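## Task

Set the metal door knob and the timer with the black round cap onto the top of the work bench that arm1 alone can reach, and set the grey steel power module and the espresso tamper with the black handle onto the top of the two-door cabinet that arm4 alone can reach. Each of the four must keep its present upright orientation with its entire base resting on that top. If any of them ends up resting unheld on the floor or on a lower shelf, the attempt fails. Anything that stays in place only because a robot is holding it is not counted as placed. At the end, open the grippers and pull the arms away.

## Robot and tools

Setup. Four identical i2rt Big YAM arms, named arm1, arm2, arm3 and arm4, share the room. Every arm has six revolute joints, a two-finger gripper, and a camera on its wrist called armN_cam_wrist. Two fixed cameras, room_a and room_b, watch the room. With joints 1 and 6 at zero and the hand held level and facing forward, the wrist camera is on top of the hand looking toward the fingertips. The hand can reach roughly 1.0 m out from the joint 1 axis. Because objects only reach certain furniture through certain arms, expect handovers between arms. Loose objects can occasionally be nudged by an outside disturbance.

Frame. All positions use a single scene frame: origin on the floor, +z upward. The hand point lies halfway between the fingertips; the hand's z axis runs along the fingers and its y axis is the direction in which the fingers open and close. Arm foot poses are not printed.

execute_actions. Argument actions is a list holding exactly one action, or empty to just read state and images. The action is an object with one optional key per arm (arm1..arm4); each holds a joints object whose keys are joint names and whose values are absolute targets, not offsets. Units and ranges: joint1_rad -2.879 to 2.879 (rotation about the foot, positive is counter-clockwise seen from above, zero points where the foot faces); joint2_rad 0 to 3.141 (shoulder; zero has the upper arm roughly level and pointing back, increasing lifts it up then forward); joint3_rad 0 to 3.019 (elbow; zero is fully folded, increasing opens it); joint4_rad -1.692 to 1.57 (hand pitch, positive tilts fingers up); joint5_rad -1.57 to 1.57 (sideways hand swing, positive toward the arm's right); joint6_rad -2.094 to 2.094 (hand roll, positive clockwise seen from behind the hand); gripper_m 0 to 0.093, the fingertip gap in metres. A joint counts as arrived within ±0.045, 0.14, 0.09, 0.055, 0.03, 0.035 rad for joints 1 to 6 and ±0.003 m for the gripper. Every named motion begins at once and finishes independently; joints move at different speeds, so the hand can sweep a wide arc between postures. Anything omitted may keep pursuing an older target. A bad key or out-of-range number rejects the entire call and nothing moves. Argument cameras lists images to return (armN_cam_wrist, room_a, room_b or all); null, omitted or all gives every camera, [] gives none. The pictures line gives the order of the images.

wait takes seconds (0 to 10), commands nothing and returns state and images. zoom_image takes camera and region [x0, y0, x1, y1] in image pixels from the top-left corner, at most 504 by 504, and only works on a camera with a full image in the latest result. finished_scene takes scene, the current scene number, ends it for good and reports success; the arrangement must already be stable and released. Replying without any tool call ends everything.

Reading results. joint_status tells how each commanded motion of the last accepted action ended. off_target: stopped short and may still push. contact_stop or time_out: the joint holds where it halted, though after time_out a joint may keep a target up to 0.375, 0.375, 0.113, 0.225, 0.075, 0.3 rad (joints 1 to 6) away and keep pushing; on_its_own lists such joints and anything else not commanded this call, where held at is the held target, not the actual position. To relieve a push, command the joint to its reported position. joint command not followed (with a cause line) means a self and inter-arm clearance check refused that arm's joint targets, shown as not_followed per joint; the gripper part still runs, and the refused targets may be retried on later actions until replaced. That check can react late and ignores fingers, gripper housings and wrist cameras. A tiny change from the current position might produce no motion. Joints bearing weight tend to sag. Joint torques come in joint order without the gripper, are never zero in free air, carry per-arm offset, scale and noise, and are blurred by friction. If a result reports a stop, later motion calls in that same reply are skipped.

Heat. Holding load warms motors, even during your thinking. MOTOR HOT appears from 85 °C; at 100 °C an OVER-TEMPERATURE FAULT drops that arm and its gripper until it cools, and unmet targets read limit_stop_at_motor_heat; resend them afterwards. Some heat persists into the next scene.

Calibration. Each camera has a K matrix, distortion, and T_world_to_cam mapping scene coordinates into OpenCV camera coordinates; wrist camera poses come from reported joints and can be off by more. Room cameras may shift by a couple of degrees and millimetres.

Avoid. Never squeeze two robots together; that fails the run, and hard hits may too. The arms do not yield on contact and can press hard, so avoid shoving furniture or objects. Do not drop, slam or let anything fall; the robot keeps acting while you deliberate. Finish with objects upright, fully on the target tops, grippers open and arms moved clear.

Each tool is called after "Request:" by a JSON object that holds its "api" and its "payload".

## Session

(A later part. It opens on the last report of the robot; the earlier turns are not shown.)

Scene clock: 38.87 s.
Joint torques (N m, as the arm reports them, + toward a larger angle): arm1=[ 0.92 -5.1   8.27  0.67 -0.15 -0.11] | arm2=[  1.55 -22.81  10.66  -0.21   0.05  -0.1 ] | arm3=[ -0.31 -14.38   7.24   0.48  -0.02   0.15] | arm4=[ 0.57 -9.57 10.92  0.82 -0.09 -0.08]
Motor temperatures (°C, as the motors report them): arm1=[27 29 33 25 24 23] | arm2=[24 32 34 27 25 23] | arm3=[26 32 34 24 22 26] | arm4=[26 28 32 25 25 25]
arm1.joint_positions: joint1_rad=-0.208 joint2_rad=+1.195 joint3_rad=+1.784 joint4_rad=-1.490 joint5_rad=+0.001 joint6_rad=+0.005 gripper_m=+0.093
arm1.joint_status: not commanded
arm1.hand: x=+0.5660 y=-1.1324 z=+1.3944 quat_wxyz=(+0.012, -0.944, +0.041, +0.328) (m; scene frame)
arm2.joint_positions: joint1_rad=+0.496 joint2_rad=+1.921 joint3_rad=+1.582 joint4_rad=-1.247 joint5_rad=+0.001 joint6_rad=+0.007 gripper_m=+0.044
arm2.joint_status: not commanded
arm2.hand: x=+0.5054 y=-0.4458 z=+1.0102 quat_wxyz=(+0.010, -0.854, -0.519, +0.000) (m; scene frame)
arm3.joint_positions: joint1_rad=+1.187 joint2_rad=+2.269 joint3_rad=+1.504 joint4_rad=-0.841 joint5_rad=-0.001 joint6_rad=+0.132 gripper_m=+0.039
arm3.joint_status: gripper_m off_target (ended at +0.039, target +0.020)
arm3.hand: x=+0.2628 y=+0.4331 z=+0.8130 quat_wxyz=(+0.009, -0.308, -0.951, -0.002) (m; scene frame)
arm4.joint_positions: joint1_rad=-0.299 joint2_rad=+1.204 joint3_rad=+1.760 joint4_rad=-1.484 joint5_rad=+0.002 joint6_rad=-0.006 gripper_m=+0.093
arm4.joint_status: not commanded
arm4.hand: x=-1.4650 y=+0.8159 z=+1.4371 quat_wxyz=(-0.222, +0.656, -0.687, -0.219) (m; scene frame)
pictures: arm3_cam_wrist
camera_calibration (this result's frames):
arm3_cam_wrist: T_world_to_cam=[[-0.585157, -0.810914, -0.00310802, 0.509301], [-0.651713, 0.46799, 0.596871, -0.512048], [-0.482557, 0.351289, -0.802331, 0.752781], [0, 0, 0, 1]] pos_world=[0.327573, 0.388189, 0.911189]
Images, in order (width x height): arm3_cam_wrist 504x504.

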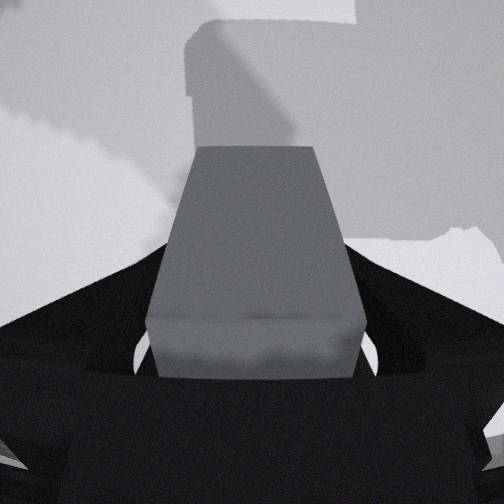

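Request:
{"api": "execute_actions", "payload": {"actions": [{"arm3":{"joints":{"joint2_rad":1.95,"joint4_rad":-1.15}}}], "cameras": []}}

Request:
{"api": "execute_actions", "payload": {"actions": [{"arm3":{"joints":{"joint1_rad":-0.93,"joint2_rad":2.05,"joint3_rad":1.76,"joint4_rad":-1.27,"joint6_rad":0}},"arm2":{"joints":{"joint1_rad":-1.215,"joint3_rad":1.555,"joint4_rad":-1.2}}}], "cameras": []}}

Request:
{"api": "execute_actions", "payload": {"actions": [{"arm3":{"joints":{"joint2_rad":2.3,"joint4_rad":-0.98}},"arm2":{"joints":{"joint2_rad":2.175,"joint4_rad":-0.915}}}], "cameras": ["arm2_cam_wrist","arm3_cam_wrist"]}}

Scene clock: 40.60 s.
Joint torques (N m, as the arm reports them, + toward a larger angle): arm1=[ 0.9  -5.13  8.27  0.66 -0.15 -0.11] | arm2=[  1.63 -23.    10.68  -0.29   0.02  -0.05] | arm3=[ -0.32 -13.65   9.65   0.49   0.     0.16] | arm4=[ 0.52 -9.63 10.95  0.82 -0.07 -0.07]
Motor temperatures (°C, as the motors report them): arm1=[27 29 33 25 24 23] | arm2=[24 32 34 27 25 23] | arm3=[26 32 34 24 22 26] | arm4=[26 28 32 25 25 25]
arm1.joint_positions: joint1_rad=-0.208 joint2_rad=+1.195 joint3_rad=+1.784 joint4_rad=-1.490 joint5_rad=+0.001 joint6_rad=+0.005 gripper_m=+0.093
arm1.joint_status: not commanded
arm1.hand: x=+0.5660 y=-1.1324 z=+1.3944 quat_wxyz=(+0.012, -0.944, +0.041, +0.328) (m; scene frame)
arm2.joint_positions: joint1_rad=+0.496 joint2_rad=+1.921 joint3_rad=+1.582 joint4_rad=-1.247 joint5_rad=+0.001 joint6_rad=+0.007 gripper_m=+0.044
arm2.joint_status: not commanded
arm2.hand: x=+0.5054 y=-0.4458 z=+1.0102 quat_wxyz=(+0.010, -0.854, -0.519, +0.000) (m; scene frame)
arm3.joint_positions: joint1_rad=+1.187 joint2_rad=+1.950 joint3_rad=+1.490 joint4_rad=-1.142 joint5_rad=-0.001 joint6_rad=+0.132 gripper_m=+0.039
arm3.joint_status: all done
arm3.hand: x=+0.2388 y=+0.4463 z=+0.9875 quat_wxyz=(+0.008, -0.308, -0.951, -0.001) (m; scene frame)
arm4.joint_positions: joint1_rad=-0.299 joint2_rad=+1.204 joint3_rad=+1.760 joint4_rad=-1.484 joint5_rad=+0.002 joint6_rad=-0.006 gripper_m=+0.093
arm4.joint_status: not commanded
arm4.hand: x=-1.4650 y=+0.8159 z=+1.4371 quat_wxyz=(-0.222, +0.656, -0.687, -0.219) (m; scene frame)
pictures: none
No camera images: the call's "cameras" was empty. Leave "cameras" out to get every camera's image.

Scene clock: 42.90 s.
Joint torques (N m, as the arm reports them, + toward a larger angle): arm1=[ 0.9  -5.11  8.27  0.66 -0.15 -0.11] | arm2=[  2.69 -22.72   8.29   0.34  -0.07  -0.06] | arm3=[  1.65 -17.44  10.33   0.39  -0.22  -0.02] | arm4=[ 0.58 -9.56 10.9   0.81 -0.07 -0.08]
Motor temperatures (°C, as the motors report them): arm1=[27 28 33 25 24 23] | arm2=[24 32 34 27 25 23] | arm3=[26 33 35 24 22 26] | arm4=[26 28 32 25 25 25]
arm1.joint_positions: joint1_rad=-0.208 joint2_rad=+1.195 joint3_rad=+1.784 joint4_rad=-1.490 joint5_rad=+0.001 joint6_rad=+0.005 gripper_m=+0.093
arm1.joint_status: not commanded
arm1.hand: x=+0.5660 y=-1.1324 z=+1.3944 quat_wxyz=(+0.012, -0.944, +0.041, +0.328) (m; scene frame)
arm2.joint_positions: joint1_rad=-1.223 joint2_rad=+1.920 joint3_rad=+1.556 joint4_rad=-1.197 joint5_rad=+0.002 joint6_rad=+0.007 gripper_m=+0.044
arm2.joint_status: all done
arm2.hand: x=+0.2981 y=+0.3981 z=+1.0076 quat_wxyz=(+0.002, -0.951, +0.308, +0.013) (m; scene frame)
arm3.joint_positions: joint1_rad=-0.940 joint2_rad=+2.075 joint3_rad=+1.731 joint4_rad=-1.261 joint5_rad=+0.002 joint6_rad=+0.009 gripper_m=+0.039
arm3.joint_status: all done
arm3.hand: x=-0.7883 y=+0.4078 z=+0.9870 quat_wxyz=(+0.000, -0.967, -0.252, -0.022) (m; scene frame)
arm4.joint_positions: joint1_rad=-0.299 joint2_rad=+1.204 joint3_rad=+1.760 joint4_rad=-1.484 joint5_rad=+0.002 joint6_rad=-0.006 gripper_m=+0.093
arm4.joint_status: not commanded
arm4.hand: x=-1.4650 y=+0.8159 z=+1.4371 quat_wxyz=(-0.222, +0.656, -0.687, -0.219) (m; scene frame)
pictures: none
No camera images: the call's "cameras" was empty. Leave "cameras" out to get every camera's image.

Scene clock: 44.10 s.
Joint torques (N m, as the arm reports them, + toward a larger angle): arm1=[ 0.88 -5.1   8.27  0.66 -0.15 -0.11] | arm2=[  2.61 -25.86   7.87   1.11   0.02  -0.06] | arm3=[  1.65 -20.63   9.44   1.18  -0.2   -0.03] | arm4=[ 0.47 -9.63 10.92  0.81 -0.08 -0.08]
Motor temperatures (°C, as the motors report them): arm1=[27 28 33 25 24 23] | arm2=[24 32 34 27 25 23] | arm3=[26 33 35 24 22 26] | arm4=[26 28 32 25 25 25]
arm1.joint_positions: joint1_rad=-0.208 joint2_rad=+1.195 joint3_rad=+1.784 joint4_rad=-1.490 joint5_rad=+0.001 joint6_rad=+0.005 gripper_m=+0.093
arm1.joint_status: not commanded
arm1.hand: x=+0.5660 y=-1.1324 z=+1.3944 quat_wxyz=(+0.012, -0.944, +0.041, +0.328) (m; scene frame)
arm2.joint_positions: joint1_rad=-1.223 joint2_rad=+2.201 joint3_rad=+1.548 joint4_rad=-0.929 joint5_rad=+0.000 joint6_rad=+0.006 gripper_m=+0.043
arm2.joint_status: all done
arm2.hand: x=+0.2743 y=+0.4134 z=+0.8449 quat_wxyz=(-0.003, -0.951, +0.308, +0.003) (m; scene frame)
arm3.joint_positions: joint1_rad=-0.939 joint2_rad=+2.345 joint3_rad=+1.729 joint4_rad=-0.990 joint5_rad=+0.002 joint6_rad=+0.009 gripper_m=+0.039
arm3.joint_status: all done
arm3.hand: x=-0.8059 y=+0.3946 z=+0.8197 quat_wxyz=(+0.000, -0.967, -0.253, -0.022) (m; scene frame)
arm4.joint_positions: joint1_rad=-0.299 joint2_rad=+1.204 joint3_rad=+1.760 joint4_rad=-1.484 joint5_rad=+0.002 joint6_rad=-0.006 gripper_m=+0.093
arm4.joint_status: not commanded
arm4.hand: x=-1.4650 y=+0.8159 z=+1.4371 quat_wxyz=(-0.222, +0.656, -0.687, -0.219) (m; scene frame)
pictures: arm2_cam_wrist, arm3_cam_wrist
camera_calibration (this result's frames):
arm2_cam_wrist: T_world_to_cam=[[0.579299, 0.815085, -0.00709502, -0.488949], [0.66538, -0.467836, 0.581721, -0.475804], [0.470832, -0.341711, -0.813358, 0.822043], [0, 0, 0, 1]] pos_world=[0.212793, 0.456838, 0.94193]
arm3_cam_wrist: T_world_to_cam=[[-0.489995, 0.871552, -0.0173543, -0.722783], [0.681893, 0.395617, 0.615231, -0.106276], [0.543072, 0.289626, -0.788156, 1.09529], [0, 0, 0, 1]] pos_world=[-0.876509, 0.354764, 0.916097]
Images, in order (width x height): arm2_cam_wrist 504x504, arm3_cam_wrist 504x504.

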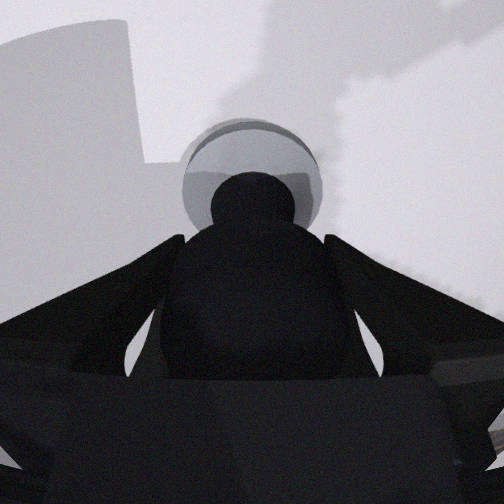

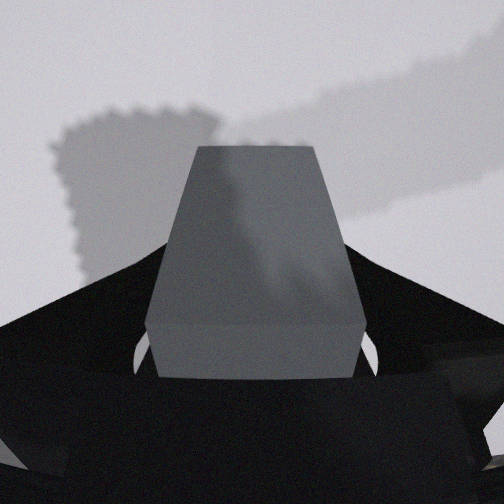

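Request:
{"api": "execute_actions", "payload": {"actions": [{"arm3":{"joints":{"joint2_rad":2.375,"joint4_rad":-0.955}},"arm2":{"joints":{"joint2_rad":2.235}}}], "cameras": []}}

Scene clock: 44.93 s.
Joint torques (N m, as the arm reports them, + toward a larger angle): arm1=[ 0.91 -5.11  8.27  0.66 -0.15 -0.11] | arm2=[  2.19 -21.69   7.52   0.75   0.05  -0.06] | arm3=[  1.65 -15.82   9.25   1.12  -0.17   0.  ] | arm4=[ 0.52 -9.5  10.9   0.81 -0.08 -0.08]
Motor temperatures (°C, as the motors report them): arm1=[27 28 33 25 24 23] | arm2=[24 32 34 27 25 23] | arm3=[26 33 35 24 22 26] | arm4=[26 28 32 25 25 25]
arm1.joint_positions: joint1_rad=-0.208 joint2_rad=+1.195 joint3_rad=+1.784 joint4_rad=-1.490 joint5_rad=+0.001 joint6_rad=+0.005 gripper_m=+0.093
arm1.joint_status: not commanded
arm1.hand: x=+0.5660 y=-1.1324 z=+1.3944 quat_wxyz=(+0.012, -0.944, +0.041, +0.328) (m; scene frame)
arm2.joint_positions: joint1_rad=-1.223 joint2_rad=+2.219 joint3_rad=+1.548 joint4_rad=-0.925 joint5_rad=+0.000 joint6_rad=+0.006 gripper_m=+0.043
arm2.joint_status: all done
arm2.hand: x=+0.2765 y=+0.4118 z=+0.8345 quat_wxyz=(-0.005, -0.951, +0.308, -0.004) (m; scene frame)
arm3.joint_positions: joint1_rad=-0.939 joint2_rad=+2.356 joint3_rad=+1.730 joint4_rad=-0.963 joint5_rad=+0.001 joint6_rad=+0.009 gripper_m=+0.039
arm3.joint_status: all done
arm3.hand: x=-0.8095 y=+0.3923 z=+0.8129 quat_wxyz=(-0.003, -0.967, -0.253, -0.014) (m; scene frame)
arm4.joint_positions: joint1_rad=-0.299 joint2_rad=+1.204 joint3_rad=+1.760 joint4_rad=-1.484 joint5_rad=+0.002 joint6_rad=-0.006 gripper_m=+0.093
arm4.joint_status: not commanded
arm4.hand: x=-1.4650 y=+0.8159 z=+1.4371 quat_wxyz=(-0.222, +0.656, -0.687, -0.219) (m; scene frame)
pictures: none
No camera images: the call's "cameras" was empty. Leave "cameras" out to get every camera's image.

Request:
{"api": "execute_actions", "payload": {"actions": [{"arm3":{"joints":{"joint2_rad":2.365,"gripper_m":0.093}},"arm2":{"joints":{"joint2_rad":2.225,"gripper_m":0.093}}}], "cameras": []}}

Request:
{"api": "execute_actions", "payload": {"actions": [{"arm3":{"joints":{"joint2_rad":2.17,"joint4_rad":-1.13}},"arm2":{"joints":{"joint2_rad":2.0,"joint4_rad":-1.13}}}], "cameras": []}}

Request:
{"api": "execute_actions", "payload": {"actions": [{"arm3":{"joints":{"joint1_rad":-1.394,"joint2_rad":2.2,"joint3_rad":1.795,"joint6_rad":-0.36}},"arm2":{"joints":{"joint1_rad":-0.82,"joint2_rad":2.195,"joint3_rad":1.78,"joint4_rad":-1.11}}}], "cameras": ["arm2_cam_wrist","arm3_cam_wrist"]}}

Scene clock: 45.90 s.
Joint torques (N m, as the arm reports them, + toward a larger angle): arm1=[ 0.93 -5.11  8.27  0.66 -0.15 -0.11] | arm2=[  2.46 -22.87   7.77   0.98   0.01  -0.07] | arm3=[  1.7  -16.28   9.29   1.11  -0.18  -0.04] | arm4=[ 0.56 -9.58 10.9   0.83 -0.08 -0.07]
Motor temperatures (°C, as the motors report them): arm1=[27 28 33 25 24 23] | arm2=[24 32 33 27 25 23] | arm3=[26 33 35 24 22 26] | arm4=[26 28 32 25 25 25]
arm1.joint_positions: joint1_rad=-0.208 joint2_rad=+1.195 joint3_rad=+1.784 joint4_rad=-1.490 joint5_rad=+0.001 joint6_rad=+0.005 gripper_m=+0.093
arm1.joint_status: not commanded
arm1.hand: x=+0.5660 y=-1.1324 z=+1.3944 quat_wxyz=(+0.012, -0.944, +0.041, +0.328) (m; scene frame)
arm2.joint_positions: joint1_rad=-1.223 joint2_rad=+2.219 joint3_rad=+1.548 joint4_rad=-0.925 joint5_rad=+0.000 joint6_rad=+0.006 gripper_m=+0.093
arm2.joint_status: all done
arm2.hand: x=+0.2764 y=+0.4118 z=+0.8348 quat_wxyz=(-0.005, -0.951, +0.308, -0.004) (m; scene frame)
arm3.joint_positions: joint1_rad=-0.939 joint2_rad=+2.356 joint3_rad=+1.730 joint4_rad=-0.963 joint5_rad=+0.001 joint6_rad=+0.009 gripper_m=+0.093
arm3.joint_status: all done
arm3.hand: x=-0.8095 y=+0.3923 z=+0.8129 quat_wxyz=(-0.003, -0.967, -0.253, -0.014) (m; scene frame)
arm4.joint_positions: joint1_rad=-0.299 joint2_rad=+1.204 joint3_rad=+1.760 joint4_rad=-1.484 joint5_rad=+0.002 joint6_rad=-0.006 gripper_m=+0.093
arm4.joint_status: not commanded
arm4.hand: x=-1.4650 y=+0.8159 z=+1.4371 quat_wxyz=(-0.222, +0.656, -0.687, -0.219) (m; scene frame)
pictures: none
No camera images: the call's "cameras" was empty. Leave "cameras" out to get every camera's image.

Scene clock: 47.20 s.
Joint torques (N m, as the arm reports them, + toward a larger angle): arm1=[ 0.9  -5.13  8.27  0.66 -0.15 -0.11] | arm2=[  2.05 -20.17   8.63  -0.13   0.04  -0.07] | arm3=[  1.6  -15.74   9.87   0.53  -0.18   0.  ] | arm4=[ 0.68 -9.63 10.9   0.83 -0.07 -0.08]
Motor temperatures (°C, as the motors report them): arm1=[27 28 33 25 24 23] | arm2=[24 32 33 27 25 23] | arm3=[26 33 35 24 22 26] | arm4=[26 28 32 25 25 25]
arm1.joint_positions: joint1_rad=-0.208 joint2_rad=+1.195 joint3_rad=+1.784 joint4_rad=-1.490 joint5_rad=+0.001 joint6_rad=+0.005 gripper_m=+0.093
arm1.joint_status: not commanded
arm1.hand: x=+0.5660 y=-1.1324 z=+1.3944 quat_wxyz=(+0.012, -0.944, +0.041, +0.328) (m; scene frame)
arm2.joint_positions: joint1_rad=-1.223 joint2_rad=+1.990 joint3_rad=+1.548 joint4_rad=-1.117 joint5_rad=+0.000 joint6_rad=+0.006 gripper_m=+0.093
arm2.joint_status: all done
arm2.hand: x=+0.2879 y=+0.4047 z=+0.9657 quat_wxyz=(+0.001, -0.951, +0.308, +0.014) (m; scene frame)
arm3.joint_positions: joint1_rad=-0.939 joint2_rad=+2.164 joint3_rad=+1.733 joint4_rad=-1.121 joint5_rad=+0.001 joint6_rad=+0.009 gripper_m=+0.093
arm3.joint_status: all done
arm3.hand: x=-0.8101 y=+0.3940 z=+0.9335 quat_wxyz=(-0.008, -0.967, -0.253, +0.004) (m; scene frame)
arm4.joint_positions: joint1_rad=-0.299 joint2_rad=+1.204 joint3_rad=+1.760 joint4_rad=-1.484 joint5_rad=+0.002 joint6_rad=-0.006 gripper_m=+0.093
arm4.joint_status: not commanded
arm4.hand: x=-1.4650 y=+0.8159 z=+1.4371 quat_wxyz=(-0.222, +0.656, -0.687, -0.219) (m; scene frame)
pictures: none
No camera images: the call's "cameras" was empty. Leave "cameras" out to get every camera's image.

Scene clock: 48.80 s.
Joint torques (N m, as the arm reports them, + toward a larger angle): arm1=[ 0.91 -5.08  8.27  0.66 -0.15 -0.11] | arm2=[  1.68 -24.66  11.64   0.7    0.12  -0.06] | arm3=[  0.16 -15.71  11.18   0.5   -0.2   -0.02] | arm4=[ 0.59 -9.55 10.91  0.85 -0.08 -0.07]
Motor temperatures (°C, as the motors report them): arm1=[27 28 33 25 24 23] | arm2=[24 32 34 27 25 23] | arm3=[26 33 35 24 22 26] | arm4=[26 28 32 25 25 25]
arm1.joint_positions: joint1_rad=-0.208 joint2_rad=+1.195 joint3_rad=+1.784 joint4_rad=-1.490 joint5_rad=+0.001 joint6_rad=+0.005 gripper_m=+0.093
arm1.joint_status: not commanded
arm1.hand: x=+0.5660 y=-1.1324 z=+1.3944 quat_wxyz=(+0.012, -0.944, +0.041, +0.328) (m; scene frame)
arm2.joint_positions: joint1_rad=-0.823 joint2_rad=+2.200 joint3_rad=+1.728 joint4_rad=-1.115 joint5_rad=-0.002 joint6_rad=+0.006 gripper_m=+0.093
arm2.joint_status: all done
arm2.hand: x=+0.1431 y=+0.2028 z=+0.9053 quat_wxyz=(-0.001, -0.994, +0.113, +0.000) (m; scene frame)
arm3.joint_positions: joint1_rad=-1.385 joint2_rad=+2.187 joint3_rad=+1.752 joint4_rad=-1.122 joint5_rad=+0.001 joint6_rad=-0.350 gripper_m=+0.093
arm3.joint_status: all done
arm3.hand: x=-0.8970 y=+0.6649 z=+0.9221 quat_wxyz=(-0.004, -0.978, -0.210, +0.001) (m; scene frame)
arm4.joint_positions: joint1_rad=-0.299 joint2_rad=+1.204 joint3_rad=+1.760 joint4_rad=-1.484 joint5_rad=+0.002 joint6_rad=-0.006 gripper_m=+0.093
arm4.joint_status: not commanded
arm4.hand: x=-1.4650 y=+0.8159 z=+1.4371 quat_wxyz=(-0.222, +0.656, -0.687, -0.219) (m; scene frame)
pictures: arm2_cam_wrist, arm3_cam_wrist
camera_calibration (this result's frames):
arm2_cam_wrist: T_world_to_cam=[[0.215676, 0.976461, -0.00263882, -0.225521], [0.792923, -0.173559, 0.584081, -0.602259], [0.569874, -0.128065, -0.811691, 0.801951], [0, 0, 0, 1]] pos_world=[0.0691729, 0.218387, 1.00211]
arm3_cam_wrist: T_world_to_cam=[[-0.413309, 0.910496, -0.0131055, -0.962232], [0.739854, 0.344169, 0.578069, -0.0936025], [0.53084, 0.229225, -0.815883, 1.20195], [0, 0, 0, 1]] pos_world=[-0.966488, 0.632807, 1.02214]
Images, in order (width x height): arm2_cam_wrist 504x504, arm3_cam_wrist 504x504.

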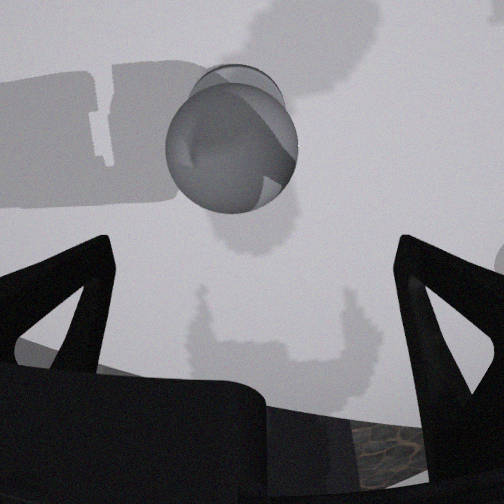

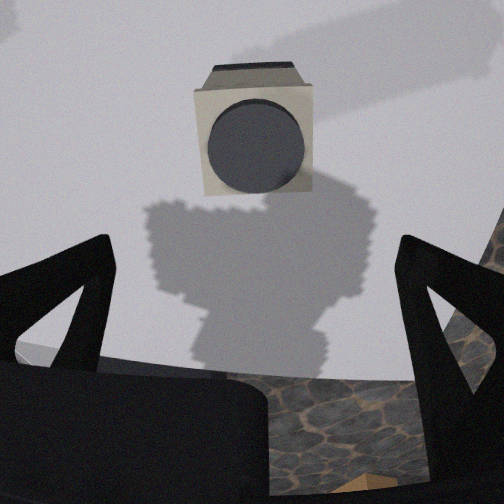

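Request:
{"api": "execute_actions", "payload": {"actions": [{"arm3":{"joints":{"joint1_rad":-1.36,"joint2_rad":2.35,"joint3_rad":1.845,"joint4_rad":-1.01,"joint6_rad":-0.39}},"arm2":{"joints":{"joint1_rad":-0.797,"joint2_rad":2.32,"joint3_rad":1.74,"joint4_rad":-0.965}}}], "cameras": ["arm2_cam_wrist","arm3_cam_wrist"]}}

Scene clock: 50.50 s.
Joint torques (N m, as the arm reports them, + toward a larger angle): arm1=[ 0.93 -5.12  8.27  0.66 -0.15 -0.11] | arm2=[  2.62 -26.12   8.28   1.22   0.12  -0.08] | arm3=[  1.8  -19.02   9.54   1.19  -0.2   -0.03] | arm4=[ 0.59 -9.66 10.92  0.81 -0.07 -0.08]
Motor temperatures (°C, as the motors report them): arm1=[27 28 33 25 24 23] | arm2=[24 33 34 27 25 23] | arm3=[26 33 36 24 22 26] | arm4=[26 28 32 25 25 25]
arm1.joint_positions: joint1_rad=-0.208 joint2_rad=+1.195 joint3_rad=+1.784 joint4_rad=-1.490 joint5_rad=+0.001 joint6_rad=+0.005 gripper_m=+0.093
arm1.joint_status: not commanded
arm1.hand: x=+0.5660 y=-1.1324 z=+1.3944 quat_wxyz=(+0.012, -0.944, +0.041, +0.328) (m; scene frame)
arm2.joint_positions: joint1_rad=-0.809 joint2_rad=+2.324 joint3_rad=+1.728 joint4_rad=-0.979 joint5_rad=-0.002 joint6_rad=+0.006 gripper_m=+0.093
arm2.joint_status: all done
arm2.hand: x=+0.1307 y=+0.1959 z=+0.8281 quat_wxyz=(+0.000, -0.994, +0.105, +0.006) (m; scene frame)
arm3.joint_positions: joint1_rad=-1.369 joint2_rad=+2.366 joint3_rad=+1.816 joint4_rad=-1.020 joint5_rad=+0.001 joint6_rad=-0.381 gripper_m=+0.093
arm3.joint_status: all done
arm3.hand: x=-0.9146 y=+0.6518 z=+0.8303 quat_wxyz=(-0.005, -0.972, -0.233, -0.005) (m; scene frame)
arm4.joint_positions: joint1_rad=-0.299 joint2_rad=+1.204 joint3_rad=+1.760 joint4_rad=-1.484 joint5_rad=+0.002 joint6_rad=-0.006 gripper_m=+0.093
arm4.joint_status: not commanded
arm4.hand: x=-1.4650 y=+0.8159 z=+1.4371 quat_wxyz=(-0.222, +0.656, -0.687, -0.219) (m; scene frame)
pictures: arm2_cam_wrist, arm3_cam_wrist
camera_calibration (this result's frames):
arm2_cam_wrist: T_world_to_cam=[[0.201473, 0.979491, -0.00237646, -0.215345], [0.801604, -0.163488, 0.575067, -0.544119], [0.562885, -0.117766, -0.818103, 0.749663], [0, 0, 0, 1]] pos_world=[0.0575803, 0.210256, 0.925694]
arm3_cam_wrist: T_world_to_cam=[[-0.455137, 0.890241, -0.0179453, -0.979788], [0.715698, 0.377743, 0.58744, -0.0747454], [0.529742, 0.254522, -0.809069, 1.11627], [0, 0, 0, 1]] pos_world=[-0.983776, 0.616367, 0.929463]
Images, in order (width x height): arm2_cam_wrist 504x504, arm3_cam_wrist 504x504.

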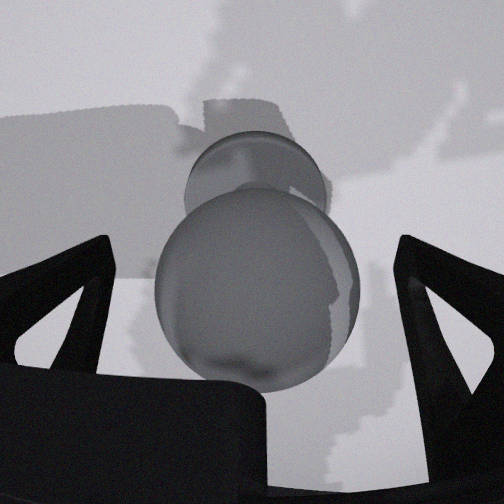

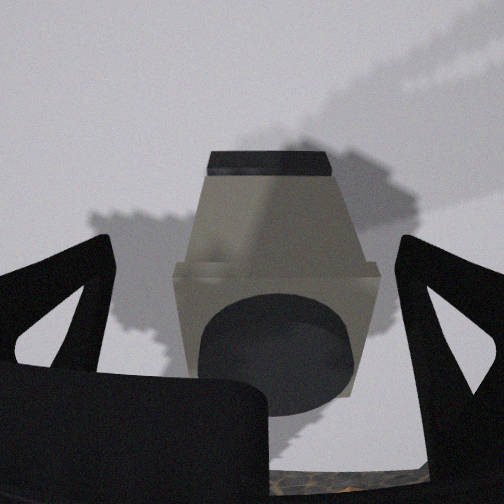

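Request:
{"api": "execute_actions", "payload": {"actions": []}}

Scene clock: 62.43 s.
Joint torques (N m, as the arm reports them, + toward a larger angle): arm1=[ 0.9  -5.14  8.27  0.67 -0.15 -0.11] | arm2=[  2.42 -25.71   8.26   1.22   0.13  -0.06] | arm3=[  1.29 -18.98   9.51   1.17  -0.19  -0.03] | arm4=[ 0.6  -9.61 10.95  0.82 -0.08 -0.08]
Motor temperatures (°C, as the motors report them): arm1=[27 28 33 25 24 23] | arm2=[24 34 33 27 25 23] | arm3=[26 35 36 24 22 26] | arm4=[26 28 33 25 25 25]
arm1.joint_positions: joint1_rad=-0.208 joint2_rad=+1.195 joint3_rad=+1.784 joint4_rad=-1.490 joint5_rad=+0.001 joint6_rad=+0.005 gripper_m=+0.093
arm1.joint_status: not commanded
arm1.hand: x=+0.5660 y=-1.1324 z=+1.3944 quat_wxyz=(+0.012, -0.944, +0.041, +0.328) (m; scene frame)
arm2.joint_positions: joint1_rad=-0.809 joint2_rad=+2.324 joint3_rad=+1.728 joint4_rad=-0.979 joint5_rad=-0.002 joint6_rad=+0.006 gripper_m=+0.093
arm2.joint_status: all done
arm2.hand: x=+0.1307 y=+0.1959 z=+0.8281 quat_wxyz=(+0.000, -0.994, +0.105, +0.006) (m; scene frame)
arm3.joint_positions: joint1_rad=-1.369 joint2_rad=+2.366 joint3_rad=+1.816 joint4_rad=-1.020 joint5_rad=+0.001 joint6_rad=-0.381 gripper_m=+0.093
arm3.joint_status: all done
arm3.hand: x=-0.9146 y=+0.6518 z=+0.8303 quat_wxyz=(-0.005, -0.972, -0.233, -0.005) (m; scene frame)
arm4.joint_positions: joint1_rad=-0.299 joint2_rad=+1.204 joint3_rad=+1.760 joint4_rad=-1.484 joint5_rad=+0.002 joint6_rad=-0.006 gripper_m=+0.093
arm4.joint_status: not commanded
arm4.hand: x=-1.4650 y=+0.8159 z=+1.4371 quat_wxyz=(-0.222, +0.656, -0.687, -0.219) (m; scene frame)
pictures: arm1_cam_wrist, arm2_cam_wrist, arm3_cam_wrist, arm4_cam_wrist, room_a, room_b
camera_calibration (this result's frames):
arm1_cam_wrist: T_world_to_cam=[[0.0844494, 0.996412, 0.0056858, 1.06997], [0.99561, -0.0841475, -0.0409904, -0.595865], [-0.0403649, 0.00912245, -0.999143, 1.54828], [0, 0, 0, 1]] pos_world=[0.565387, -1.1304, 1.51644]
arm2_cam_wrist: T_world_to_cam=[[0.201473, 0.979491, -0.00237646, -0.215345], [0.801604, -0.163488, 0.575067, -0.544119], [0.562885, -0.117766, -0.818103, 0.749663], [0, 0, 0, 1]] pos_world=[0.0575803, 0.210256, 0.925694]
arm3_cam_wrist: T_world_to_cam=[[-0.455137, 0.890241, -0.0179453, -0.979788], [0.715698, 0.377743, 0.58744, -0.0747454], [0.529742, 0.254522, -0.809069, 1.11627], [0, 0, 0, 1]] pos_world=[-0.983776, 0.616367, 0.929463]
arm4_cam_wrist: T_world_to_cam=[[0.999386, -0.0316941, -0.0149229, 1.51407], [-0.0317004, -0.999497, -0.000184452, 0.772073], [-0.0149096, 0.000657401, -0.999889, 1.53696], [0, 0, 0, 1]] pos_world=[-1.46575, 0.818662, 1.55953]
Images, in order (width x height): arm1_cam_wrist 504x504, arm2_cam_wrist 504x504, arm3_cam_wrist 504x504, arm4_cam_wrist 504x504, room_a 896x504, room_b 896x504.

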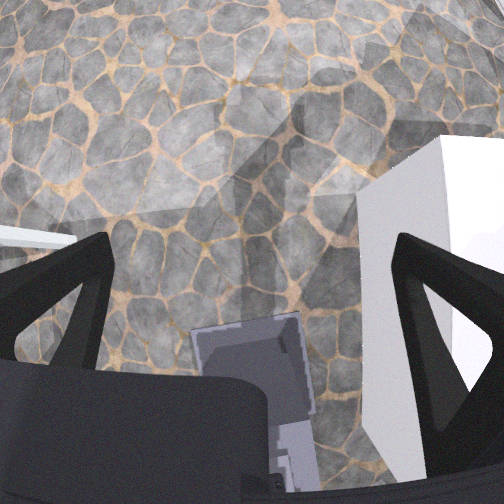

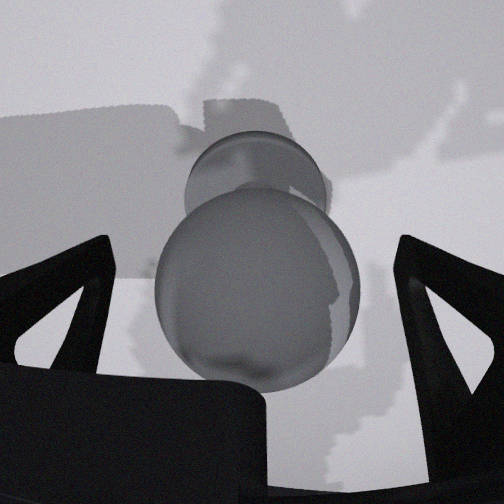

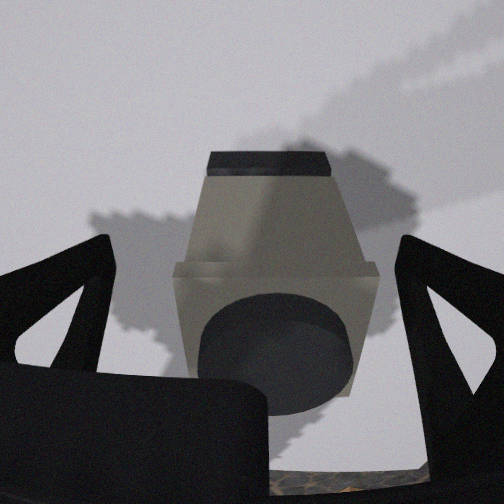

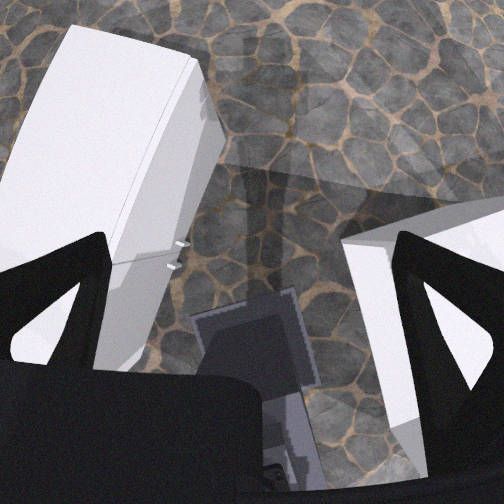

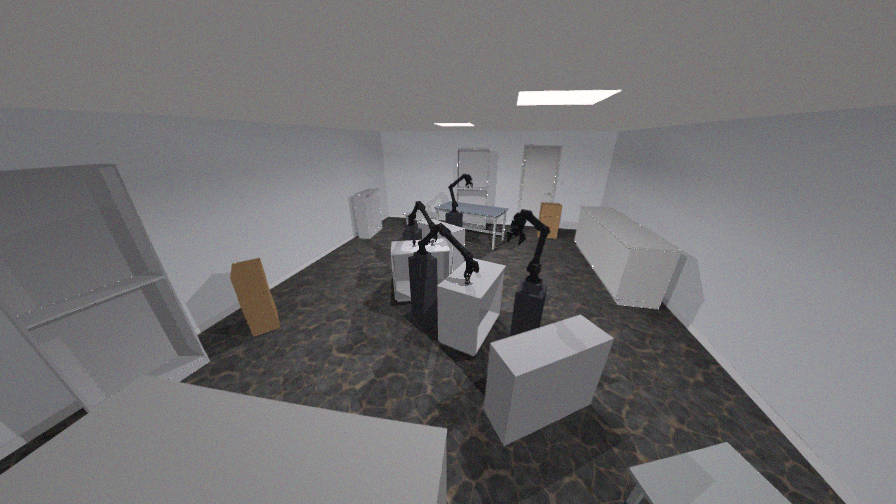

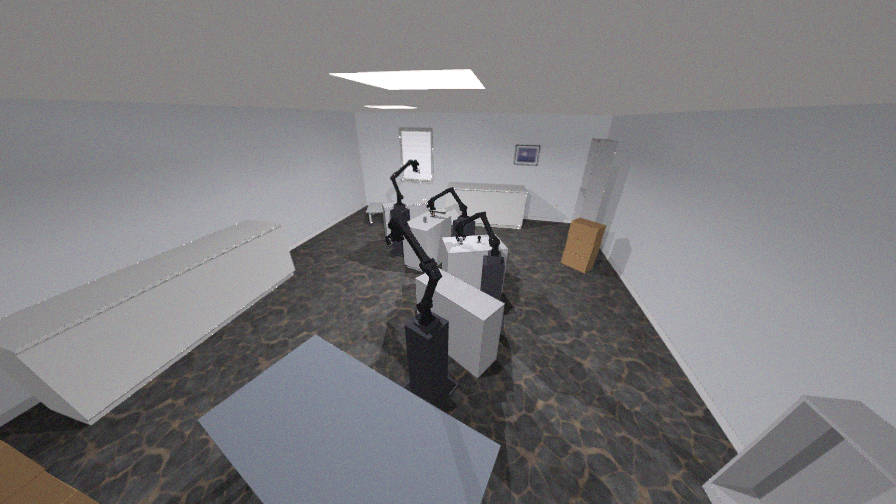

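Request:
{"api": "execute_actions", "payload": {"actions": [{"arm2":{"joints":{"gripper_m":0.035}},"arm3":{"joints":{"gripper_m":0.03,"joint4_rad":-1.045}}}], "cameras": []}}

Request:
{"api": "execute_actions", "payload": {"actions": [{"arm2":{"joints":{"joint2_rad":2.0,"joint4_rad":-1.3}},"arm3":{"joints":{"joint2_rad":2.0,"joint4_rad":-1.39}}}], "cameras": ["arm2_cam_wrist","arm3_cam_wrist"]}}

Scene clock: 63.20 s.
Joint torques (N m, as the arm reports them, + toward a larger angle): arm1=[ 0.88 -5.12  8.27  0.67 -0.15 -0.11] | arm2=[  2.46 -26.05   8.28   1.21   0.1   -0.05] | arm3=[  1.41 -19.03   9.54   0.37  -0.22  -0.03] | arm4=[ 0.51 -9.52 10.91  0.83 -0.07 -0.07]
Motor temperatures (°C, as the motors report them): arm1=[27 28 33 25 24 23] | arm2=[24 34 33 27 25 23] | arm3=[26 35 36 24 22 26] | arm4=[26 28 33 25 25 25]
arm1.joint_positions: joint1_rad=-0.208 joint2_rad=+1.195 joint3_rad=+1.784 joint4_rad=-1.490 joint5_rad=+0.001 joint6_rad=+0.005 gripper_m=+0.093
arm1.joint_status: not commanded
arm1.hand: x=+0.5660 y=-1.1324 z=+1.3944 quat_wxyz=(+0.012, -0.944, +0.041, +0.328) (m; scene frame)
arm2.joint_positions: joint1_rad=-0.809 joint2_rad=+2.324 joint3_rad=+1.728 joint4_rad=-0.979 joint5_rad=-0.001 joint6_rad=+0.006 gripper_m=+0.052
arm2.joint_status: gripper_m off_target (ended at +0.052, target +0.035)
arm2.hand: x=+0.1306 y=+0.1960 z=+0.8281 quat_wxyz=(+0.000, -0.994, +0.105, +0.006) (m; scene frame)
arm3.joint_positions: joint1_rad=-1.369 joint2_rad=+2.366 joint3_rad=+1.816 joint4_rad=-1.035 joint5_rad=+0.001 joint6_rad=-0.382 gripper_m=+0.046
arm3.joint_status: gripper_m off_target (ended at +0.046, target +0.030); the others done
arm3.hand: x=-0.9110 y=+0.6521 z=+0.8304 quat_wxyz=(-0.006, -0.972, -0.234, -0.012) (m; scene frame)
arm4.joint_positions: joint1_rad=-0.299 joint2_rad=+1.204 joint3_rad=+1.760 joint4_rad=-1.484 joint5_rad=+0.002 joint6_rad=-0.006 gripper_m=+0.093
arm4.joint_status: not commanded
arm4.hand: x=-1.4650 y=+0.8159 z=+1.4371 quat_wxyz=(-0.222, +0.656, -0.687, -0.219) (m; scene frame)
pictures: none
No camera images: the call's "cameras" was empty. Leave "cameras" out to get every camera's image.

Scene clock: 64.70 s.
Joint torques (N m, as the arm reports them, + toward a larger angle): arm1=[ 0.89 -5.14  8.28  0.67 -0.15 -0.11] | arm2=[  2.26 -24.58   9.4   -0.13   0.1   -0.07] | arm3=[  1.61 -15.44   9.91   0.49  -0.21  -0.01] | arm4=[ 0.56 -9.66 10.94  0.83 -0.08 -0.07]
Motor temperatures (°C, as the motors report them): arm1=[27 28 33 25 24 23] | arm2=[24 34 33 27 25 23] | arm3=[26 35 36 24 22 26] | arm4=[26 28 33 25 25 25]
arm1.joint_positions: joint1_rad=-0.208 joint2_rad=+1.195 joint3_rad=+1.784 joint4_rad=-1.490 joint5_rad=+0.001 joint6_rad=+0.005 gripper_m=+0.093
arm1.joint_status: not commanded
arm1.hand: x=+0.5660 y=-1.1324 z=+1.3944 quat_wxyz=(+0.012, -0.944, +0.041, +0.328) (m; scene frame)
arm2.joint_positions: joint1_rad=-0.809 joint2_rad=+2.010 joint3_rad=+1.728 joint4_rad=-1.287 joint5_rad=-0.001 joint6_rad=+0.006 gripper_m=+0.052
arm2.joint_status: all done
arm2.hand: x=+0.1667 y=+0.1885 z=+1.0197 quat_wxyz=(+0.000, -0.994, +0.105, +0.009) (m; scene frame)
arm3.joint_positions: joint1_rad=-1.369 joint2_rad=+2.002 joint3_rad=+1.826 joint4_rad=-1.382 joint5_rad=+0.001 joint6_rad=-0.382 gripper_m=+0.046
arm3.joint_status: all done
arm3.hand: x=-0.8734 y=+0.6578 z=+1.0626 quat_wxyz=(-0.004, -0.972, -0.234, +0.001) (m; scene frame)
arm4.joint_positions: joint1_rad=-0.299 joint2_rad=+1.204 joint3_rad=+1.760 joint4_rad=-1.484 joint5_rad=+0.002 joint6_rad=-0.006 gripper_m=+0.093
arm4.joint_status: not commanded
arm4.hand: x=-1.4650 y=+0.8159 z=+1.4371 quat_wxyz=(-0.222, +0.656, -0.687, -0.219) (m; scene frame)
pictures: arm2_cam_wrist, arm3_cam_wrist
camera_calibration (this result's frames):
arm2_cam_wrist: T_world_to_cam=[[0.201464, 0.979494, -0.00198012, -0.215239], [0.805193, -0.164462, 0.569751, -0.67941], [0.557742, -0.116379, -0.821815, 0.889646], [0, 0, 0, 1]] pos_world=[0.0942267, 0.202624, 1.11779]
arm3_cam_wrist: T_world_to_cam=[[-0.456239, 0.889757, -0.0133861, -0.967691], [0.722402, 0.379125, 0.578273, -0.228333], [0.519597, 0.25416, -0.815733, 1.27927], [0, 0, 0, 1]] pos_world=[-0.941255, 0.622436, 1.16263]
Images, in order (width x height): arm2_cam_wrist 504x504, arm3_cam_wrist 504x504.

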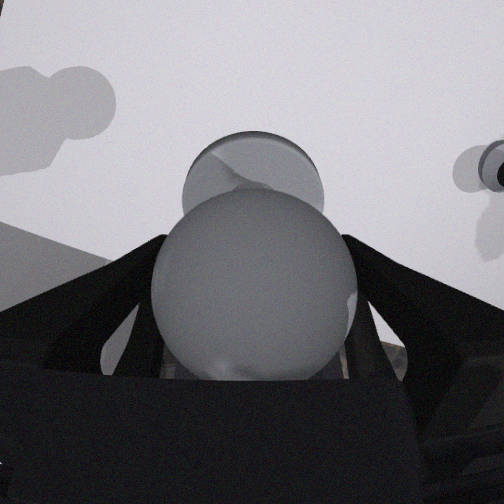

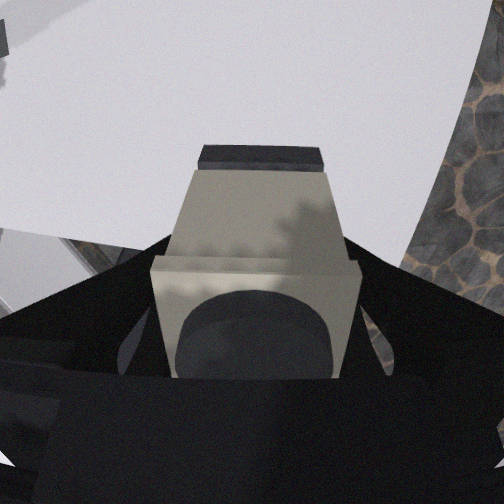

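Request:
{"api": "execute_actions", "payload": {"actions": [{"arm2":{"joints":{"joint1_rad":0.85,"joint3_rad":1.9,"joint2_rad":2.05,"joint4_rad":-1.39}},"arm3":{"joints":{"joint1_rad":0.772,"joint2_rad":1.9,"joint3_rad":1.65,"joint4_rad":-1.3,"joint6_rad":-0.70}},"arm4":{"joints":{"joint1_rad":-1.817,"joint6_rad":-0.52}}}], "cameras": []}}

Request:
{"api": "execute_actions", "payload": {"actions": [{"arm2":{"joints":{"joint2_rad":2.34,"joint4_rad":-1.06}},"arm3":{"joints":{"joint2_rad":2.23,"joint4_rad":-0.93}},"arm4":{"joints":{"joint2_rad":2.3,"joint3_rad":2.0,"joint4_rad":-1.24}}}], "cameras": ["arm2_cam_wrist","arm3_cam_wrist","arm4_cam_wrist"]}}

Scene clock: 67.33 s.
Joint torques (N m, as the arm reports them, + toward a larger angle): arm1=[ 0.92 -5.11  8.27  0.66 -0.15 -0.11] | arm2=[  0.38 -24.54  12.01  -0.15   0.19  -0.05] | arm3=[ -0.44 -17.39   8.69   0.68  -0.08  -0.01] | arm4=[ 0.42 -9.74 10.91  0.83 -0.07 -0.18]
Motor temperatures (°C, as the motors report them): arm1=[27 28 33 25 24 23] | arm2=[24 34 34 27 25 23] | arm3=[26 36 36 24 22 26] | arm4=[26 28 33 25 25 25]
arm1.joint_positions: joint1_rad=-0.208 joint2_rad=+1.195 joint3_rad=+1.784 joint4_rad=-1.490 joint5_rad=+0.001 joint6_rad=+0.005 gripper_m=+0.093
arm1.joint_status: not commanded
arm1.hand: x=+0.5660 y=-1.1324 z=+1.3944 quat_wxyz=(+0.012, -0.944, +0.041, +0.328) (m; scene frame)
arm2.joint_positions: joint1_rad=+0.859 joint2_rad=+2.057 joint3_rad=+1.854 joint4_rad=-1.377 joint5_rad=-0.003 joint6_rad=+0.006 gripper_m=+0.052
arm2.joint_status: all done
arm2.hand: x=+0.6974 y=-0.5633 z=+1.0272 quat_wxyz=(+0.009, -0.746, -0.665, +0.001) (m; scene frame)
arm3.joint_positions: joint1_rad=+0.783 joint2_rad=+1.946 joint3_rad=+1.643 joint4_rad=-1.297 joint5_rad=-0.002 joint6_rad=-0.692 gripper_m=+0.046
arm3.joint_status: all done
arm3.hand: x=+0.1071 y=+0.2577 z=+1.0439 quat_wxyz=(+0.002, -0.104, -0.995, -0.007) (m; scene frame)
arm4.joint_positions: joint1_rad=-1.817 joint2_rad=+1.204 joint3_rad=+1.760 joint4_rad=-1.484 joint5_rad=+0.001 joint6_rad=-0.510 gripper_m=+0.093
arm4.joint_status: all done
arm4.hand: x=-1.0645 y=+0.3972 z=+1.4348 quat_wxyz=(-0.298, +0.244, -0.919, +0.081) (m; scene frame)
pictures: none
No camera images: the call's "cameras" was empty. Leave "cameras" out to get every camera's image.

Scene clock: 69.17 s.
Joint torques (N m, as the arm reports them, + toward a larger angle): arm1=[ 0.91 -5.13  8.27  0.67 -0.15 -0.11] | arm2=[  0.7  -26.38  10.     1.19   0.17  -0.08] | arm3=[ -0.33 -20.     9.46   1.21  -0.07  -0.02] | arm4=[  0.28 -25.44  12.28   0.49  -0.09  -0.2 ]
Motor temperatures (°C, as the motors report them): arm1=[27 28 33 25 24 23] | arm2=[24 34 34 27 25 23] | arm3=[26 36 36 24 22 26] | arm4=[26 28 33 25 25 25]
arm1.joint_positions: joint1_rad=-0.208 joint2_rad=+1.195 joint3_rad=+1.784 joint4_rad=-1.490 joint5_rad=+0.001 joint6_rad=+0.005 gripper_m=+0.093
arm1.joint_status: not commanded
arm1.hand: x=+0.5660 y=-1.1324 z=+1.3944 quat_wxyz=(+0.012, -0.944, +0.041, +0.328) (m; scene frame)
arm2.joint_positions: joint1_rad=+0.859 joint2_rad=+2.342 joint3_rad=+1.868 joint4_rad=-1.073 joint5_rad=-0.003 joint6_rad=+0.006 gripper_m=+0.052
arm2.joint_status: all done
arm2.hand: x=+0.6893 y=-0.6118 z=+0.8510 quat_wxyz=(-0.002, -0.746, -0.665, +0.013) (m; scene frame)
arm3.joint_positions: joint1_rad=+0.783 joint2_rad=+2.274 joint3_rad=+1.618 joint4_rad=-0.941 joint5_rad=-0.002 joint6_rad=-0.692 gripper_m=+0.046
arm3.joint_status: all done
arm3.hand: x=+0.1305 y=+0.2298 z=+0.8427 quat_wxyz=(+0.002, -0.104, -0.995, -0.006) (m; scene frame)
arm4.joint_positions: joint1_rad=-1.817 joint2_rad=+2.287 joint3_rad=+1.972 joint4_rad=-1.245 joint5_rad=+0.001 joint6_rad=-0.511 gripper_m=+0.093
arm4.joint_status: all done
arm4.hand: x=-0.8053 y=+0.3944 z=+0.9252 quat_wxyz=(+0.003, +0.256, -0.967, +0.004) (m; scene frame)
pictures: arm2_cam_wrist, arm3_cam_wrist, arm4_cam_wrist
camera_calibration (this result's frames):
arm2_cam_wrist: T_world_to_cam=[[-0.994285, 0.105963, 0.0129709, 0.740074], [0.0946161, 0.81844, 0.566748, -0.041993], [0.0494382, 0.564737, -0.823789, 1.13519], [0, 0, 0, 1]] pos_world=[0.683696, -0.685136, 0.949359]
arm3_cam_wrist: T_world_to_cam=[[-0.204234, -0.978755, -0.0180948, 0.268632], [-0.795927, 0.155266, 0.585144, -0.420274], [-0.569903, 0.133908, -0.810728, 0.852713], [0, 0, 0, 1]] pos_world=[0.206319, 0.213994, 0.9421]
arm4_cam_wrist: T_world_to_cam=[[0.499086, -0.866539, -0.00494752, 0.751003], [-0.693123, -0.40262, 0.597894, -0.949853], [-0.520091, -0.294971, -0.80156, 0.561503], [0, 0, 0, 1]] pos_world=[-0.741148, 0.43397, 1.02171]
Images, in order (width x height): arm2_cam_wrist 504x504, arm3_cam_wrist 504x504, arm4_cam_wrist 504x504.

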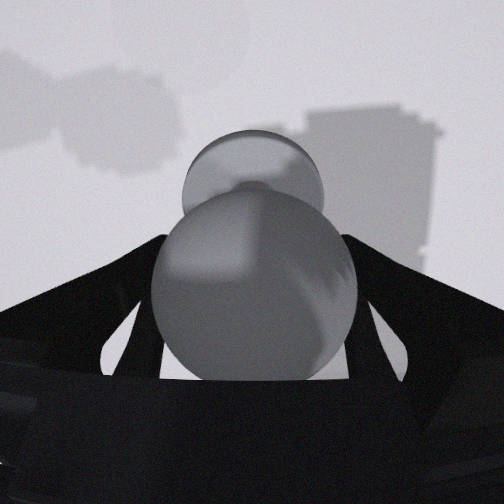

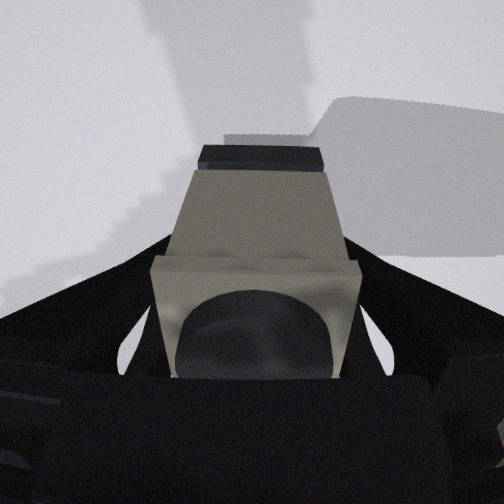

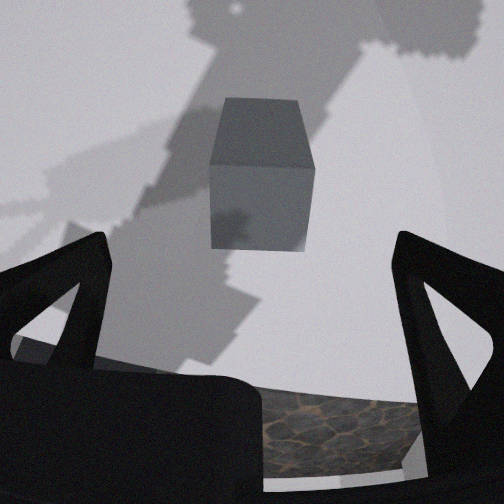

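Request:
{"api": "execute_actions", "payload": {"actions": [{"arm2":{"joints":{"joint2_rad":2.4,"joint4_rad":-1.03}},"arm3":{"joints":{"joint2_rad":2.27,"joint4_rad":-0.89}},"arm4":{"joints":{"joint2_rad":2.46,"joint4_rad":-1.075}}}], "cameras": ["arm4_cam_wrist"]}}

Scene clock: 70.33 s.
Joint torques (N m, as the arm reports them, + toward a larger angle): arm1=[ 0.88 -5.1   8.27  0.65 -0.15 -0.11] | arm2=[  0.94 -26.75   9.74   1.06   0.16  -0.08] | arm3=[ -0.21 -16.6    9.5    1.37  -0.09  -0.02] | arm4=[ -0.13 -27.36  10.14   0.85  -0.19  -0.19]
Motor temperatures (°C, as the motors report them): arm1=[27 28 33 25 24 23] | arm2=[24 34 34 27 25 23] | arm3=[26 36 36 24 22 26] | arm4=[26 29 33 25 25 25]
arm1.joint_positions: joint1_rad=-0.208 joint2_rad=+1.195 joint3_rad=+1.784 joint4_rad=-1.490 joint5_rad=+0.001 joint6_rad=+0.005 gripper_m=+0.093
arm1.joint_status: not commanded
arm1.hand: x=+0.5660 y=-1.1324 z=+1.3944 quat_wxyz=(+0.012, -0.944, +0.041, +0.328) (m; scene frame)
arm2.joint_positions: joint1_rad=+0.859 joint2_rad=+2.402 joint3_rad=+1.868 joint4_rad=-1.042 joint5_rad=-0.002 joint6_rad=+0.006 gripper_m=+0.052
arm2.joint_status: all done
arm2.hand: x=+0.6892 y=-0.6063 z=+0.8116 quat_wxyz=(+0.008, -0.746, -0.665, +0.002) (m; scene frame)
arm3.joint_positions: joint1_rad=+0.783 joint2_rad=+2.274 joint3_rad=+1.618 joint4_rad=-0.903 joint5_rad=-0.002 joint6_rad=-0.692 gripper_m=+0.046
arm3.joint_status: all done
arm3.hand: x=+0.1364 y=+0.2224 z=+0.8428 quat_wxyz=(-0.012, -0.104, -0.995, +0.007) (m; scene frame)
arm4.joint_positions: joint1_rad=-1.817 joint2_rad=+2.451 joint3_rad=+1.986 joint4_rad=-1.089 joint5_rad=+0.004 joint6_rad=-0.513 gripper_m=+0.093
arm4.joint_status: all done
arm4.hand: x=-0.7920 y=+0.3931 z=+0.8198 quat_wxyz=(+0.001, +0.256, -0.967, +0.006) (m; scene frame)
pictures: arm4_cam_wrist
camera_calibration (this result's frames):
arm4_cam_wrist: T_world_to_cam=[[0.500464, -0.865757, 0.000525857, 0.738947], [-0.695903, -0.401916, 0.595133, -0.878298], [-0.515029, -0.298209, -0.803627, 0.490506], [0, 0, 0, 1]] pos_world=[-0.728401, 0.43302, 0.916499]
Images, in order (width x height): arm4_cam_wrist 504x504.

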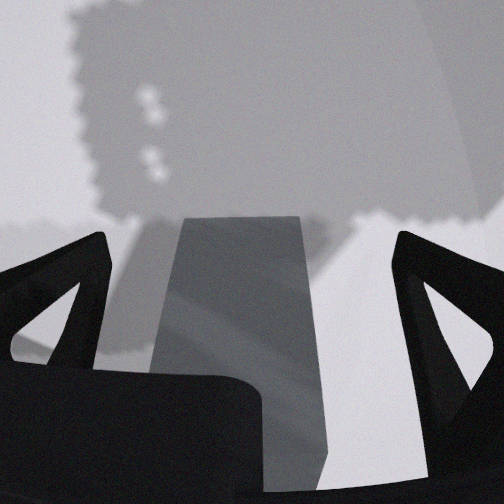

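Request:
{"api": "execute_actions", "payload": {"actions": [{"arm2":{"joints":{"joint2_rad":2.41}},"arm3":{"joints":{"joint2_rad":2.295}},"arm4":{"joints":{"joint1_rad":-1.845,"joint2_rad":2.365,"joint3_rad":1.84,"joint4_rad":-1.02}}}], "cameras": ["arm4_cam_wrist"]}}

Scene clock: 71.47 s.
Joint torques (N m, as the arm reports them, + toward a larger angle): arm1=[ 0.89 -5.12  8.27  0.67 -0.15 -0.11] | arm2=[  0.43 -26.31   9.74   1.05   0.14  -0.07] | arm3=[ -0.21 -15.59   9.49   1.35  -0.08  -0.01] | arm4=[ -0.34 -24.82   8.43   0.91  -0.18  -0.19]
Motor temperatures (°C, as the motors report them): arm1=[27 28 34 25 24 23] | arm2=[24 35 34 27 25 23] | arm3=[26 36 36 24 22 26] | arm4=[26 29 33 25 25 25]
arm1.joint_positions: joint1_rad=-0.208 joint2_rad=+1.195 joint3_rad=+1.784 joint4_rad=-1.490 joint5_rad=+0.001 joint6_rad=+0.005 gripper_m=+0.093
arm1.joint_status: not commanded
arm1.hand: x=+0.5660 y=-1.1324 z=+1.3944 quat_wxyz=(+0.012, -0.944, +0.041, +0.328) (m; scene frame)
arm2.joint_positions: joint1_rad=+0.859 joint2_rad=+2.402 joint3_rad=+1.868 joint4_rad=-1.042 joint5_rad=-0.002 joint6_rad=+0.006 gripper_m=+0.052
arm2.joint_status: all done
arm2.hand: x=+0.6892 y=-0.6063 z=+0.8116 quat_wxyz=(+0.008, -0.746, -0.665, +0.002) (m; scene frame)
arm3.joint_positions: joint1_rad=+0.783 joint2_rad=+2.287 joint3_rad=+1.618 joint4_rad=-0.902 joint5_rad=-0.002 joint6_rad=-0.692 gripper_m=+0.046
arm3.joint_status: all done
arm3.hand: x=+0.1347 y=+0.2246 z=+0.8350 quat_wxyz=(-0.007, -0.104, -0.995, +0.003) (m; scene frame)
arm4.joint_positions: joint1_rad=-1.845 joint2_rad=+2.353 joint3_rad=+1.843 joint4_rad=-1.036 joint5_rad=+0.003 joint6_rad=-0.513 gripper_m=+0.093
arm4.joint_status: all done
arm4.hand: x=-0.8181 y=+0.3744 z=+0.8372 quat_wxyz=(-0.003, +0.243, -0.970, +0.007) (m; scene frame)
pictures: arm4_cam_wrist
camera_calibration (this result's frames):
arm4_cam_wrist: T_world_to_cam=[[0.476211, -0.879321, 0.00411527, 0.718044], [-0.711461, -0.382545, 0.589476, -0.929615], [-0.516765, -0.283643, -0.807775, 0.482089], [0, 0, 0, 1]] pos_world=[-0.754199, 0.412513, 0.93445]
Images, in order (width x height): arm4_cam_wrist 504x504.

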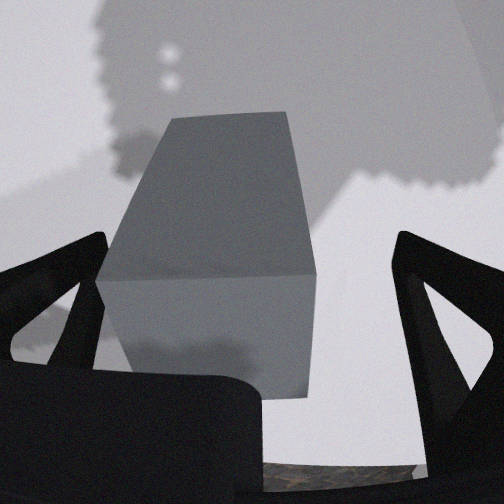

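Request:
{"api": "execute_actions", "payload": {"actions": [{"arm2":{"joints":{"joint2_rad":2.425}},"arm3":{"joints":{"joint2_rad":2.31}},"arm4":{"joints":{"joint1_rad":-1.818,"joint2_rad":2.385}}}], "cameras": ["arm4_cam_wrist","arm3_cam_wrist"]}}

Scene clock: 72.33 s.
Joint torques (N m, as the arm reports them, + toward a larger angle): arm1=[ 0.92 -5.11  8.27  0.66 -0.15 -0.11] | arm2=[  0.77 -24.72   9.98   1.08   0.16  -0.07] | arm3=[ -0.32 -15.33   9.45   1.23  -0.09   0.  ] | arm4=[ -0.38 -23.79   8.26   0.95  -0.16  -0.19]
Motor temperatures (°C, as the motors report them): arm1=[27 28 34 25 24 23] | arm2=[24 35 34 27 25 23] | arm3=[26 36 36 24 22 26] | arm4=[26 29 33 25 25 25]
arm1.joint_positions: joint1_rad=-0.208 joint2_rad=+1.195 joint3_rad=+1.784 joint4_rad=-1.490 joint5_rad=+0.001 joint6_rad=+0.005 gripper_m=+0.093
arm1.joint_status: not commanded
arm1.hand: x=+0.5660 y=-1.1324 z=+1.3944 quat_wxyz=(+0.012, -0.944, +0.041, +0.328) (m; scene frame)
arm2.joint_positions: joint1_rad=+0.859 joint2_rad=+2.403 joint3_rad=+1.868 joint4_rad=-1.042 joint5_rad=-0.002 joint6_rad=+0.006 gripper_m=+0.052
arm2.joint_status: all done
arm2.hand: x=+0.6892 y=-0.6060 z=+0.8109 quat_wxyz=(+0.008, -0.746, -0.665, +0.001) (m; scene frame)
arm3.joint_positions: joint1_rad=+0.783 joint2_rad=+2.294 joint3_rad=+1.618 joint4_rad=-0.901 joint5_rad=-0.002 joint6_rad=-0.692 gripper_m=+0.046
arm3.joint_status: all done
arm3.hand: x=+0.1339 y=+0.2257 z=+0.8306 quat_wxyz=(-0.005, -0.104, -0.995, +0.001) (m; scene frame)
arm4.joint_positions: joint1_rad=-1.819 joint2_rad=+2.359 joint3_rad=+1.843 joint4_rad=-1.036 joint5_rad=+0.003 joint6_rad=-0.513 gripper_m=+0.093
arm4.joint_status: all done
arm4.hand: x=-0.8192 y=+0.3919 z=+0.8333 quat_wxyz=(+0.000, +0.255, -0.967, +0.006) (m; scene frame)
pictures: arm3_cam_wrist, arm4_cam_wrist
camera_calibration (this result's frames):
arm3_cam_wrist: T_world_to_cam=[[-0.204182, -0.978919, -0.00516809, 0.254381], [-0.803192, 0.164506, 0.572556, -0.400554], [-0.559636, 0.121057, -0.819849, 0.854423], [0, 0, 0, 1]] pos_world=[0.208384, 0.211479, 0.931153]
arm4_cam_wrist: T_world_to_cam=[[0.498827, -0.866701, 0.000840247, 0.750284], [-0.697802, -0.401042, 0.593496, -0.906323], [-0.514047, -0.296638, -0.804836, 0.488228], [0, 0, 0, 1]] pos_world=[-0.755723, 0.431626, 0.930212]
Images, in order (width x height): arm3_cam_wrist 504x504, arm4_cam_wrist 504x504.

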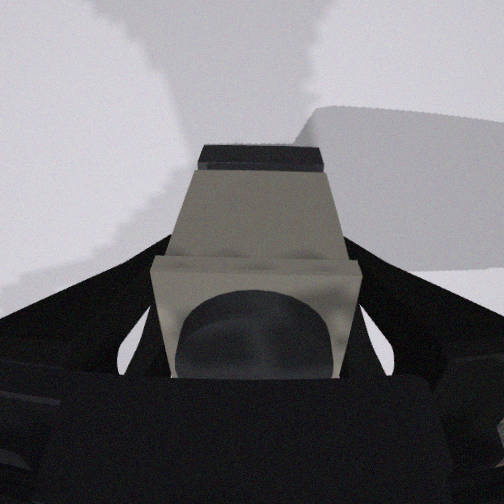

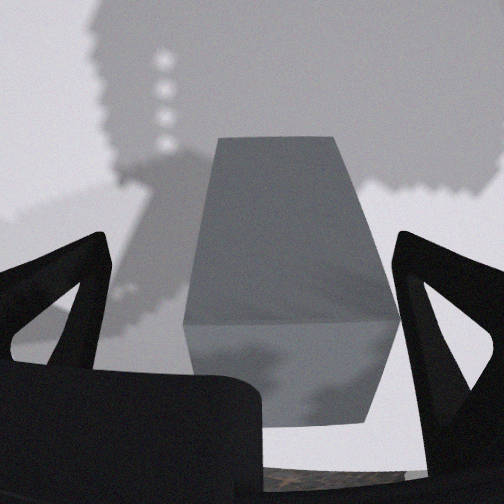

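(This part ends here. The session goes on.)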